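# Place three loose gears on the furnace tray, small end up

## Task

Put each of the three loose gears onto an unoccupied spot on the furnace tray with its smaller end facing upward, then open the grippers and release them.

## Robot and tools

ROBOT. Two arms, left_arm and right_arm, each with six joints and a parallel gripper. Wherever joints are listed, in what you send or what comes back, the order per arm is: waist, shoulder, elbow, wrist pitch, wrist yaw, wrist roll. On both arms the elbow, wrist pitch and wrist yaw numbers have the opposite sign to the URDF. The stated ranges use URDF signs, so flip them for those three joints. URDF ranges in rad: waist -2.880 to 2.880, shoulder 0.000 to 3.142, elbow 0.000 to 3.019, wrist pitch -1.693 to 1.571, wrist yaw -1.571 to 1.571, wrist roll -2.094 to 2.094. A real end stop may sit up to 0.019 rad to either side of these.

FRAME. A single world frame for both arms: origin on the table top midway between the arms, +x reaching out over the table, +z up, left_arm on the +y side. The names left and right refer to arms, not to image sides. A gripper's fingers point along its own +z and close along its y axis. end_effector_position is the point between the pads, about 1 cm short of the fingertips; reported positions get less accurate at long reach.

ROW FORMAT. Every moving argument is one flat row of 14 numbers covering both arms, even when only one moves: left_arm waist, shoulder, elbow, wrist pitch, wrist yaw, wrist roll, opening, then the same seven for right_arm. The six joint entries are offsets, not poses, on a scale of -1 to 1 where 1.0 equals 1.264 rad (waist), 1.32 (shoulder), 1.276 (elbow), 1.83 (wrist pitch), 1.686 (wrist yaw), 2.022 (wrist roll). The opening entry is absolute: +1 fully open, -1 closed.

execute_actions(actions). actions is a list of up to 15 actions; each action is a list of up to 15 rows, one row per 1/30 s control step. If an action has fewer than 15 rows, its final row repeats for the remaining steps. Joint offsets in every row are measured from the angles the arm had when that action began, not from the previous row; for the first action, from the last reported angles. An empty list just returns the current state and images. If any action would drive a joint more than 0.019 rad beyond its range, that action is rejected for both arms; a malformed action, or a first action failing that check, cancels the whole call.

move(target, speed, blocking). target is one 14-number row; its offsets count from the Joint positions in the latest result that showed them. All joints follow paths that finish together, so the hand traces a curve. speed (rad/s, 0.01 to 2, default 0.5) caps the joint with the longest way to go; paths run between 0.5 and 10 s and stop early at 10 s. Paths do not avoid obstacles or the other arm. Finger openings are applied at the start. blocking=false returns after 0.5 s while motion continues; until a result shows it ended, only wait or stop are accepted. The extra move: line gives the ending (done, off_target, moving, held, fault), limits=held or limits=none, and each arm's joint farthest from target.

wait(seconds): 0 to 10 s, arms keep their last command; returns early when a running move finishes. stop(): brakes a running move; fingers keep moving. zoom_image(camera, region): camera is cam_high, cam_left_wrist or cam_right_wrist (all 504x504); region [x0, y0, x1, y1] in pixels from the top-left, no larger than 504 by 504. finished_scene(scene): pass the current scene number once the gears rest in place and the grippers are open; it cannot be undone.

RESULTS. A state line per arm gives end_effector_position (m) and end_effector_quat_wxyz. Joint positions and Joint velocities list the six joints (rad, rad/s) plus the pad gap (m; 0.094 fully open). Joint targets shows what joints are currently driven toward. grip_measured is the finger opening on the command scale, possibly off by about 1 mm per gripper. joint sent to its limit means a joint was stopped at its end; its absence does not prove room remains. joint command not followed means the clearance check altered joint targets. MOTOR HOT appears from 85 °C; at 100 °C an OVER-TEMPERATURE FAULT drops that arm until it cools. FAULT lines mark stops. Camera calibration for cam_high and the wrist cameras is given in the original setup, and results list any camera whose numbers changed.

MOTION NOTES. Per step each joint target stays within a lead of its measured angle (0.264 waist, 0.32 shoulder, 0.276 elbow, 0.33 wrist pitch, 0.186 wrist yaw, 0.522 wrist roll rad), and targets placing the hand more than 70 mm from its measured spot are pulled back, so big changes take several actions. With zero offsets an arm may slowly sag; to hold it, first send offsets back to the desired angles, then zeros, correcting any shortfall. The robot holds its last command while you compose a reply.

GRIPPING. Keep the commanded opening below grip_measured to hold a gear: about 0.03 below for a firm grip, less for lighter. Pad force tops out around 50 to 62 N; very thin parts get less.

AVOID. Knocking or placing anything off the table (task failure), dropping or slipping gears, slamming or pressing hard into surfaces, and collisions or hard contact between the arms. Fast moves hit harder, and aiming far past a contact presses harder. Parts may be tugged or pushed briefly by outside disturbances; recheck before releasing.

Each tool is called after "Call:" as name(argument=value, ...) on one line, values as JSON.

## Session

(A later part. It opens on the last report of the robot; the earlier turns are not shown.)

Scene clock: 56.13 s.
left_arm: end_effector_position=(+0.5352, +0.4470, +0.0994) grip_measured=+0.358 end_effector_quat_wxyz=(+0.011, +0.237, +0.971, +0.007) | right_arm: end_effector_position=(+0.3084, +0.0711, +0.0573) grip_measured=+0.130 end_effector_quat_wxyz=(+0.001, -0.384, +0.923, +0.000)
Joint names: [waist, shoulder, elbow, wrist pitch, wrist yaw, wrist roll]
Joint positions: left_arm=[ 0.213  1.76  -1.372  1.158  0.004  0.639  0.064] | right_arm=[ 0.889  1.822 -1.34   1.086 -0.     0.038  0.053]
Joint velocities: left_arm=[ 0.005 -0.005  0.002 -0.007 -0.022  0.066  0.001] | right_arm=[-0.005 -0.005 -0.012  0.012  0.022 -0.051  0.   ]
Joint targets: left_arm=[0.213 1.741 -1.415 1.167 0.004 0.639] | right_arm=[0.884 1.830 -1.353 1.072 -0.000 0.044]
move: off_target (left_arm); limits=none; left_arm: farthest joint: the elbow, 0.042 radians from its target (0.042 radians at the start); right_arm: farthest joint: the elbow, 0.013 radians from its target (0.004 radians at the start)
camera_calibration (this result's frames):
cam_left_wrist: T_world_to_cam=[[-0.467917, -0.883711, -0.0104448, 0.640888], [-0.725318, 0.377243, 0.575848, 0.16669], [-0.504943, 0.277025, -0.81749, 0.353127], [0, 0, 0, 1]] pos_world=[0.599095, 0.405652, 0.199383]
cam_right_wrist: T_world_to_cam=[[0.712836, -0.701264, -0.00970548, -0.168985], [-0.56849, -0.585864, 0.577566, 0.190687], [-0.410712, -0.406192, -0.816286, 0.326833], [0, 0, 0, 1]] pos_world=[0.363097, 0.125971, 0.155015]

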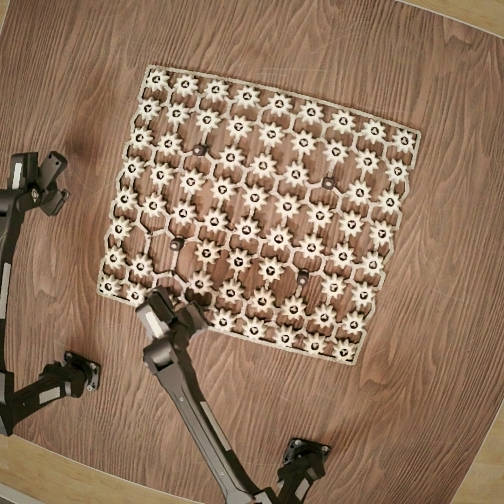

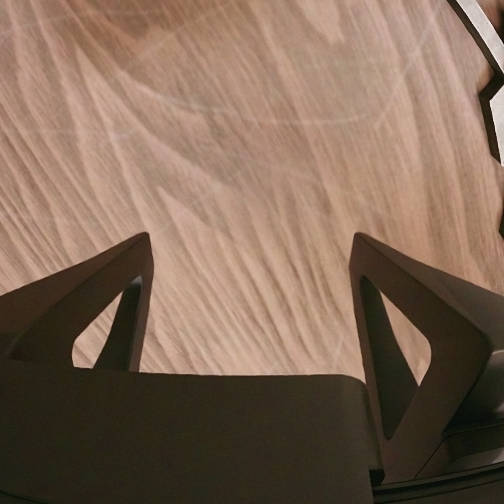

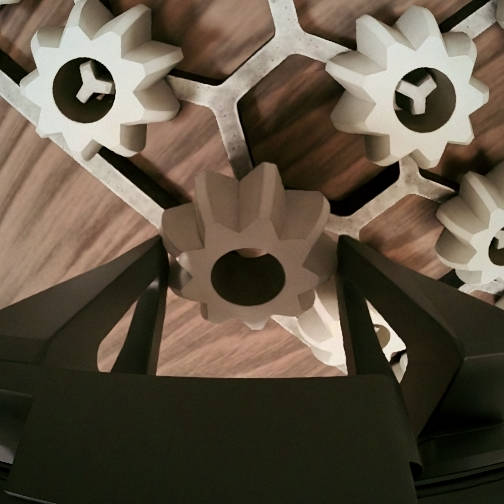

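Call:
move(target=[0,-0.015,-0.033,0.005,0,0,0.36, -0.003,0.019,0.003,-0.026,0,0.003,0.09], speed=0.05)

Scene clock: 58.10 s.
left_arm: end_effector_position=(+0.5352, +0.4470, +0.0994) grip_measured=+0.358 end_effector_quat_wxyz=(+0.011, +0.237, +0.971, +0.007) | right_arm: end_effector_position=(+0.3084, +0.0711, +0.0429) grip_measured=+0.130 end_effector_quat_wxyz=(+0.001, -0.384, +0.923, +0.000)
Joint names: [waist, shoulder, elbow, wrist pitch, wrist yaw, wrist roll]
Joint positions: left_arm=[ 0.213  1.76  -1.372  1.158  0.004  0.639  0.064] | right_arm=[ 0.889  1.84  -1.324  1.051 -0.     0.038  0.053]
Joint velocities: left_arm=[ 0.005  0.005  0.002 -0.012 -0.037 -0.051  0.   ] | right_arm=[-0.005 -0.005 -0.007  0.002  0.051 -0.066 -0.002]
Joint targets: left_arm=[0.213 1.741 -1.415 1.167 0.004 0.639] | right_arm=[0.885 1.847 -1.336 1.038 -0.000 0.044]
move: off_target (left_arm); limits=none; left_arm: farthest joint: the elbow, 0.042 radians from its target (0.042 radians at the start); right_arm: farthest joint: the elbow, 0.013 radians from its target (0.004 radians at the start)
camera_calibration (this result's frames):
cam_left_wrist: T_world_to_cam=[[-0.467917, -0.883711, -0.0104448, 0.640888], [-0.725318, 0.377243, 0.575848, 0.16669], [-0.504943, 0.277025, -0.81749, 0.353127], [0, 0, 0, 1]] pos_world=[0.599095, 0.405652, 0.199383]
cam_right_wrist: T_world_to_cam=[[0.712836, -0.701264, -0.00970548, -0.169126], [-0.56849, -0.585864, 0.577566, 0.198997], [-0.410712, -0.406192, -0.816286, 0.315027], [0, 0, 0, 1]] pos_world=[0.363072, 0.125944, 0.140577]

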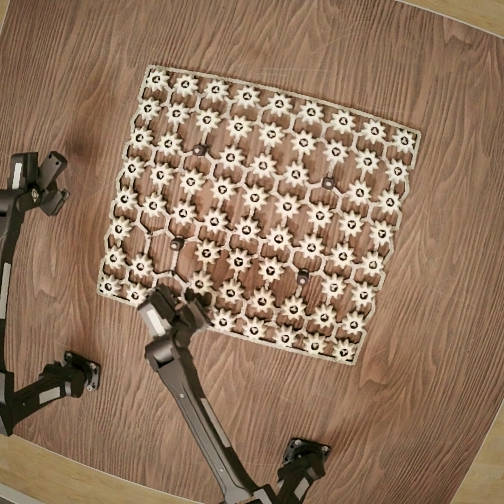

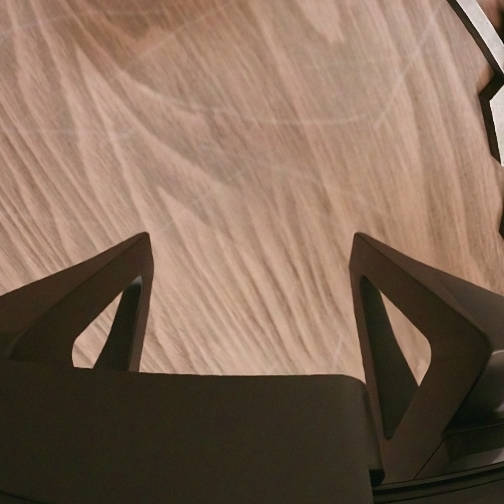

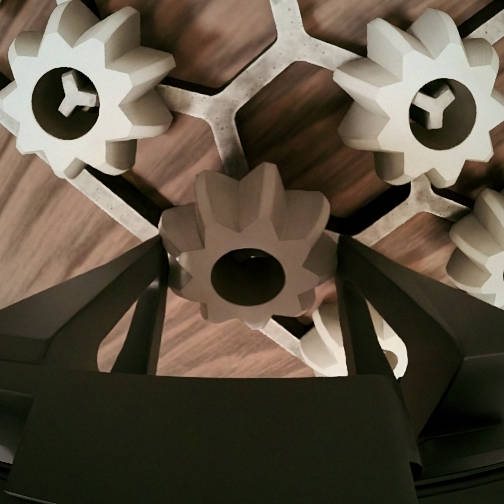

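Call:
move(target=[0,-0.015,-0.033,0.005,0,0,0.36, -0.003,0.0155,0.0005,-0.0215,0,0.003,0.09], speed=0.05)

Scene clock: 59.43 s.
left_arm: end_effector_position=(+0.5352, +0.4470, +0.0994) grip_measured=+0.358 end_effector_quat_wxyz=(+0.011, +0.237, +0.971, +0.007) | right_arm: end_effector_position=(+0.3091, +0.0722, +0.0391) grip_measured=+0.091 end_effector_quat_wxyz=(+0.008, -0.384, +0.923, +0.004)
Joint names: [waist, shoulder, elbow, wrist pitch, wrist yaw, wrist roll]
Joint positions: left_arm=[ 0.213  1.76  -1.372  1.158  0.004  0.639  0.064] | right_arm=[ 0.889  1.84  -1.312  1.026  0.001  0.038  0.051]
Joint velocities: left_arm=[-0.005 -0.015  0.002 -0.002 -0.007  0.007  0.002] | right_arm=[-0.015 -0.024 -0.017  0.002 -0.037 -0.007  0.001]
Joint targets: left_arm=[0.213 1.741 -1.415 1.167 0.004 0.639] | right_arm=[0.885 1.861 -1.323 1.012 -0.000 0.044]
move: off_target (left_arm); limits=none; left_arm: farthest joint: the elbow, 0.042 radians from its target (0.042 radians at the start); right_arm: farthest joint: the shoulder, 0.020 radians from its target (0.020 radians at the start)
camera_calibration (this result's frames):
cam_left_wrist: T_world_to_cam=[[-0.467917, -0.883711, -0.0104448, 0.640888], [-0.725318, 0.377243, 0.575848, 0.16669], [-0.504943, 0.277025, -0.81749, 0.353127], [0, 0, 0, 1]] pos_world=[0.599095, 0.405652, 0.199383]
cam_right_wrist: T_world_to_cam=[[0.712668, -0.70141, -0.0113212, -0.168798], [-0.573691, -0.592035, 0.566015, 0.204719], [-0.403711, -0.396886, -0.824317, 0.310177], [0, 0, 0, 1]] pos_world=[0.362964, 0.125909, 0.137899]

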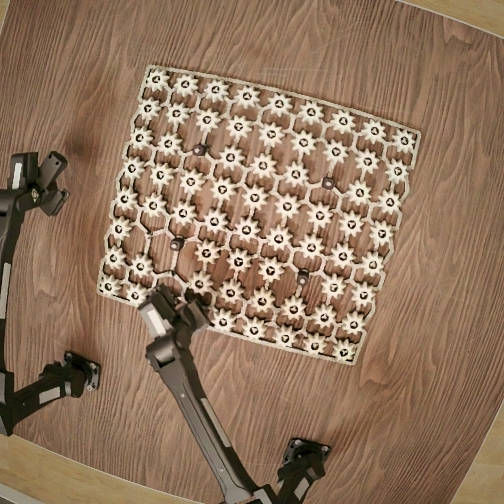

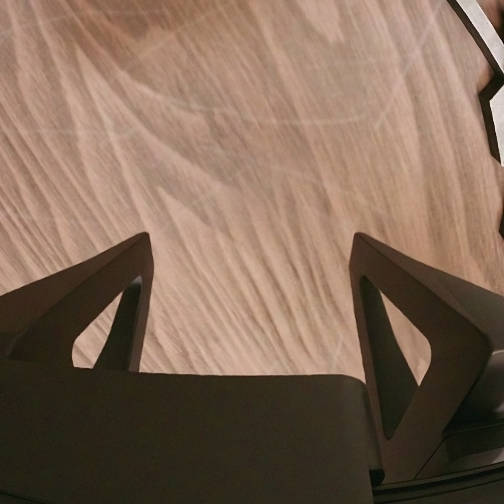

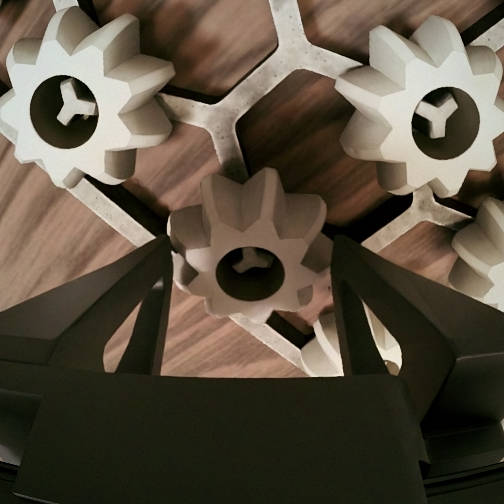

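Call:
zoom_image(camera="cam_right_wrist", region=[130,140,380,340])

Region (130, 140, 380, 340) of cam_right_wrist's 504x504 image, scaled by 2.016, with more detail than that image has; it fills the top 403 rows of this view, and the rest is white.

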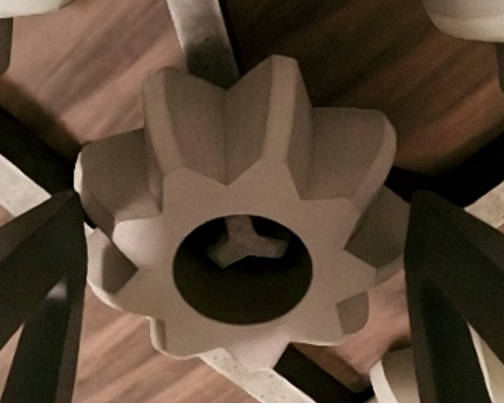

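Call:
execute_actions(actions=[[[0,-0.015,-0.033,0.005,0,0,0.36, 0,0,-0.009,0,0,0,0.10],[0,-0.015,-0.033,0.005,0,0,0.36, 0,0,-0.009,0,0,0,0.12],[0,-0.015,-0.033,0.005,0,0,0.36, 0,0,-0.009,0,0,0,0.14],[0,-0.015,-0.033,0.005,0,0,0.36, 0,0,-0.009,0,0,0,0.16],[0,-0.015,-0.033,0.005,0,0,0.36, 0,0,-0.009,0,0,0,0.18],[0,-0.015,-0.033,0.005,0,0,0.36, 0,0,-0.009,0,0,0,0.21],[0,-0.015,-0.033,0.005,0,0,0.36, 0,0,-0.009,0,0,0,0.24],[0,-0.015,-0.033,0.005,0,0,0.36, 0,0,-0.009,0,0,0,0.27],[0,-0.015,-0.033,0.005,0,0,0.36, 0,0,-0.009,0,0,0,0.30],[0,-0.015,-0.033,0.005,0,0,0.36, 0,0,-0.009,0,0,0,0.33],[0,-0.015,-0.033,0.005,0,0,0.36, 0,0,-0.009,0,0,0,0.36]]])

Scene clock: 60.87 s.
left_arm: end_effector_position=(+0.5352, +0.4470, +0.0994) grip_measured=+0.358 end_effector_quat_wxyz=(+0.011, +0.237, +0.971, +0.007) | right_arm: end_effector_position=(+0.3091, +0.0722, +0.0391) grip_measured=+0.358 end_effector_quat_wxyz=(+0.008, -0.384, +0.923, +0.004)
Joint names: [waist, shoulder, elbow, wrist pitch, wrist yaw, wrist roll]
Joint positions: left_arm=[ 0.213  1.76  -1.372  1.158  0.004  0.639  0.064] | right_arm=[ 0.889  1.84  -1.312  1.026  0.001  0.038  0.064]
Joint velocities: left_arm=[-0.015 -0.015  0.017 -0.007 -0.007  0.022 -0.001] | right_arm=[-0.005 -0.015 -0.007  0.012  0.037 -0.007 -0.   ]
Joint targets: left_arm=[0.213 1.741 -1.415 1.167 0.004 0.639] | right_arm=[0.889 1.840 -1.324 1.026 0.001 0.038]
camera_calibration (this result's frames):
cam_left_wrist: T_world_to_cam=[[-0.467917, -0.883711, -0.0104448, 0.640888], [-0.725318, 0.377243, 0.575848, 0.16669], [-0.504943, 0.277025, -0.81749, 0.353127], [0, 0, 0, 1]] pos_world=[0.599095, 0.405652, 0.199383]
cam_right_wrist: T_world_to_cam=[[0.712668, -0.70141, -0.0113212, -0.168798], [-0.573691, -0.592035, 0.566015, 0.204719], [-0.403711, -0.396886, -0.824317, 0.310177], [0, 0, 0, 1]] pos_world=[0.362964, 0.125909, 0.137899]

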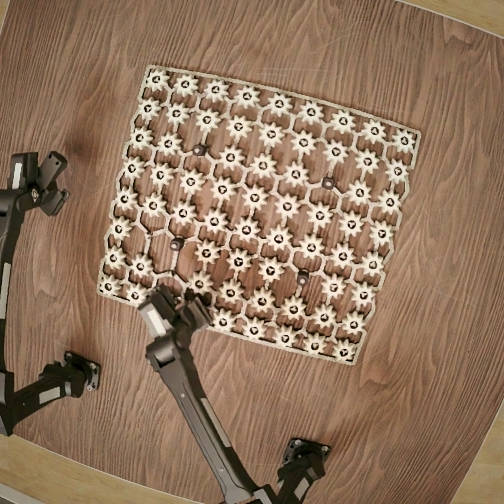

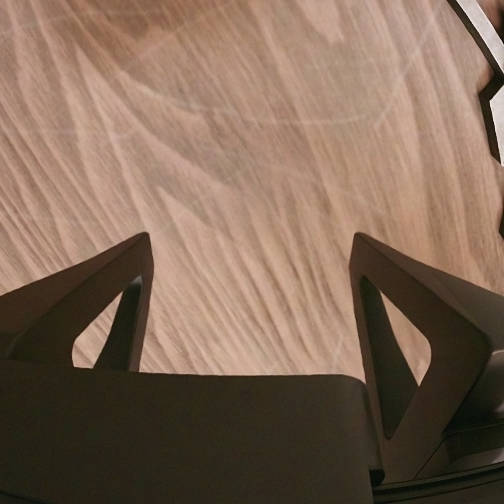

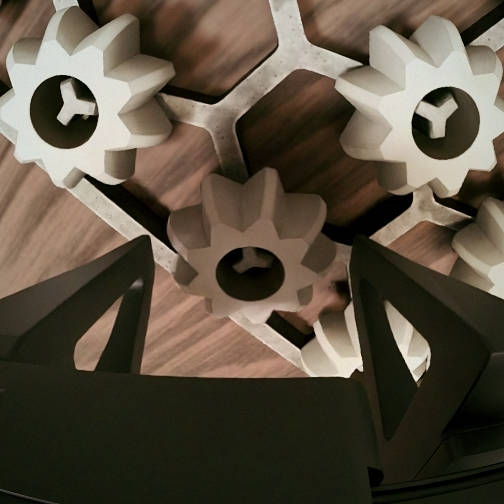

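Call:
execute_actions(actions=[[[0,-0.015,-0.033,0.005,0,0,0.36, 0,-0.012,-0.025,0.002,0,0,0.36],[0,-0.015,-0.033,0.005,0,0,0.36, 0,-0.020,-0.038,0.004,0,0,0.36],[0,-0.015,-0.033,0.005,0,0,0.36, 0,-0.023,-0.043,0.006,0,0,0.36],[0,-0.015,-0.033,0.005,0,0,0.36, 0,-0.028,-0.048,0.012,0,0,0.36],[0,-0.015,-0.033,0.005,0,0,0.36, 0,-0.033,-0.053,0.019,0,0,0.36],[0,-0.015,-0.033,0.005,0,0,0.36, 0,-0.038,-0.058,0.026,0,0,0.36],[0,-0.015,-0.033,0.005,0,0,0.36, 0,-0.043,-0.063,0.033,0,0,0.36],[0,-0.015,-0.033,0.005,0,0,0.36, 0,-0.048,-0.068,0.040,0,0,0.36],[0,-0.015,-0.033,0.005,0,0,0.36, 0,-0.053,-0.074,0.048,0,0,0.36],[0,-0.015,-0.033,0.005,0,0,0.36, 0,-0.058,-0.079,0.055,0,0,0.36],[0,-0.015,-0.033,0.005,0,0,0.36, 0,-0.063,-0.084,0.062,0,0,0.36],[0,-0.015,-0.033,0.005,0,0,0.36, 0,-0.068,-0.089,0.069,0,0,0.36],[0,-0.015,-0.033,0.005,0,0,0.36, 0,-0.073,-0.094,0.078,0,0,0.36]]])

Scene clock: 61.93 s.
left_arm: end_effector_position=(+0.5352, +0.4470, +0.0994) grip_measured=+0.358 end_effector_quat_wxyz=(+0.011, +0.237, +0.971, +0.007) | right_arm: end_effector_position=(+0.3108, +0.0740, +0.0927) grip_measured=+0.359 end_effector_quat_wxyz=(+0.011, -0.384, +0.923, +0.005)
Joint names: [waist, shoulder, elbow, wrist pitch, wrist yaw, wrist roll]
Joint positions: left_arm=[ 0.213  1.76  -1.372  1.158  0.004  0.639  0.064] | right_arm=[ 0.889  1.78  -1.381  1.148  0.001  0.038  0.064]
Joint velocities: left_arm=[-0.005  0.005  0.007  0.007  0.007 -0.007  0.   ] | right_arm=[-0.005 -0.269 -0.164  0.154  0.037  0.022 -0.   ]
Joint targets: left_arm=[0.213 1.741 -1.415 1.167 0.004 0.639] | right_arm=[0.889 1.744 -1.432 1.168 0.001 0.038]
camera_calibration (this result's frames):
cam_left_wrist: T_world_to_cam=[[-0.467917, -0.883711, -0.0104448, 0.640888], [-0.725318, 0.377243, 0.575848, 0.16669], [-0.504943, 0.277025, -0.81749, 0.353127], [0, 0, 0, 1]] pos_world=[0.599095, 0.405652, 0.199383]
cam_right_wrist: T_world_to_cam=[[0.712724, -0.701349, -0.0115621, -0.168107], [-0.576455, -0.595037, 0.560027, 0.178072], [-0.399654, -0.39248, -0.828394, 0.354605], [0, 0, 0, 1]] pos_world=[0.364184, 0.127233, 0.192084]

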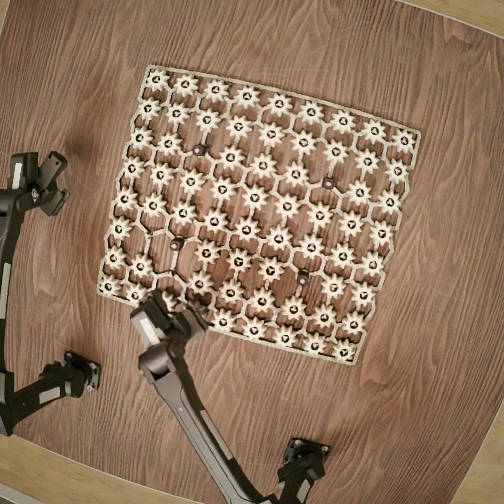

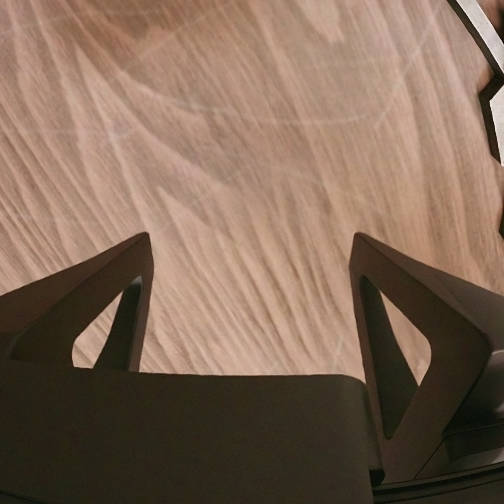

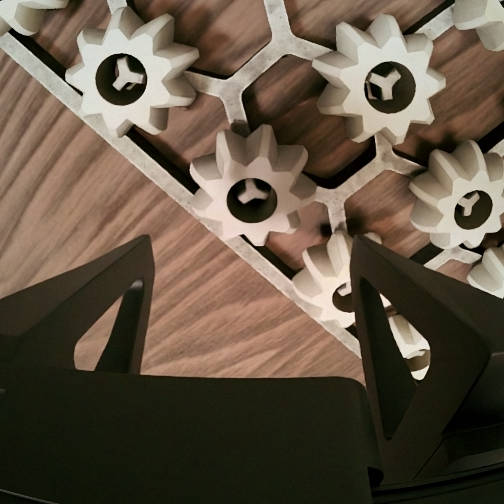

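Call:
zoom_image(camera="cam_right_wrist", region=[60,10,460,270])

Region (60, 10, 460, 270) of cam_right_wrist's 504x504 image, scaled by 1.260, with more detail than that image has; it fills the top 328 rows of this view, and the rest is white.

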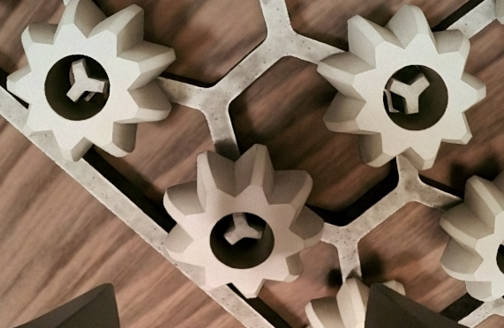

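Call:
move(target=[0,-0.015,-0.033,0.005,0,0,0.36, -0.1,-0.34,0.376,-0.04,0,0,0.36], speed=0.8)

Call:
zoom_image(camera="cam_high", region=[80,50,440,380])

Scene clock: 63.67 s.
left_arm: end_effector_position=(+0.5352, +0.4470, +0.0994) grip_measured=+0.358 end_effector_quat_wxyz=(+0.011, +0.237, +0.971, +0.007) | right_arm: end_effector_position=(+0.2242, -0.0823, +0.1032) grip_measured=+0.359 end_effector_quat_wxyz=(+0.015, -0.328, +0.944, +0.006)
Joint names: [waist, shoulder, elbow, wrist pitch, wrist yaw, wrist roll]
Joint positions: left_arm=[ 0.213  1.76  -1.372  1.158  0.004  0.639  0.064] | right_arm=[ 0.769  1.34  -0.891  1.089  0.001  0.038  0.064]
Joint velocities: left_arm=[-0.005 -0.015  0.007  0.017 -0.007  0.022 -0.001] | right_arm=[ 0.005 -0.015  0.012  0.002  0.007  0.007  0.   ]
Joint targets: left_arm=[0.213 1.741 -1.415 1.167 0.004 0.639] | right_arm=[0.762 1.331 -0.901 1.075 0.001 0.038]
move: off_target (left_arm); limits=none; left_arm: farthest joint: the elbow, 0.042 radians from its target (0.042 radians at the start); right_arm: farthest joint: the wrist pitch, 0.014 radians from its target (0.083 radians at the start)
camera_calibration (this result's frames):
cam_left_wrist: T_world_to_cam=[[-0.467917, -0.883711, -0.0104448, 0.640888], [-0.725318, 0.377243, 0.575848, 0.16669], [-0.504943, 0.277025, -0.81749, 0.353127], [0, 0, 0, 1]] pos_world=[0.599095, 0.405652, 0.199383]
cam_right_wrist: T_world_to_cam=[[0.624187, -0.781184, -0.0118656, -0.202529], [-0.647102, -0.525443, 0.552421, 0.0515646], [-0.437777, -0.337136, -0.833481, 0.280939], [0, 0, 0, 1]] pos_world=[0.282772, -0.0364038, 0.203269]

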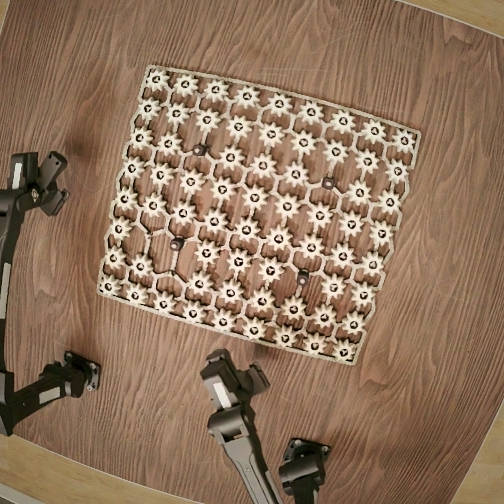

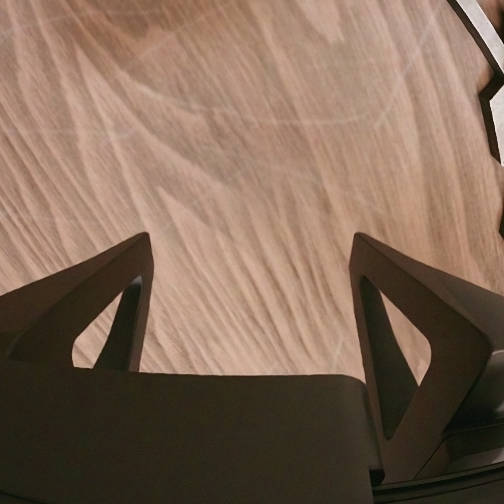

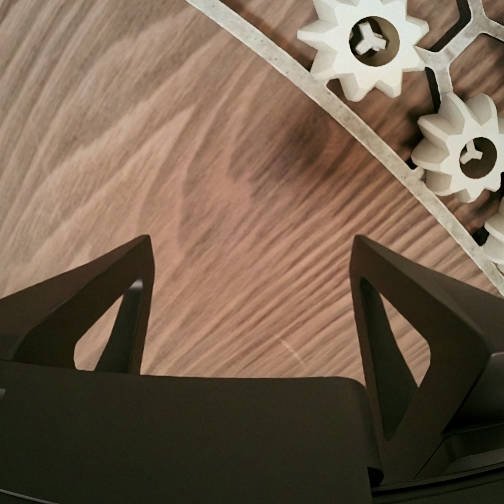

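Region (80, 50, 440, 380) of cam_high's 504x504 image, scaled by 1.400, with more detail than that image has; it fills the top 462 rows of this view, and the rest is white.

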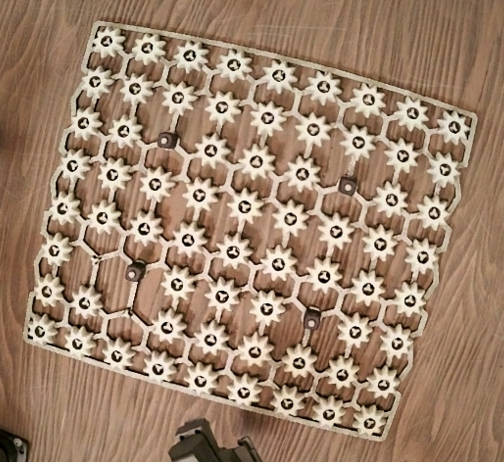

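All three gears are seated and both grippers are open.

Call:
finished_scene(scene=2)

The scene is finished: the task was done.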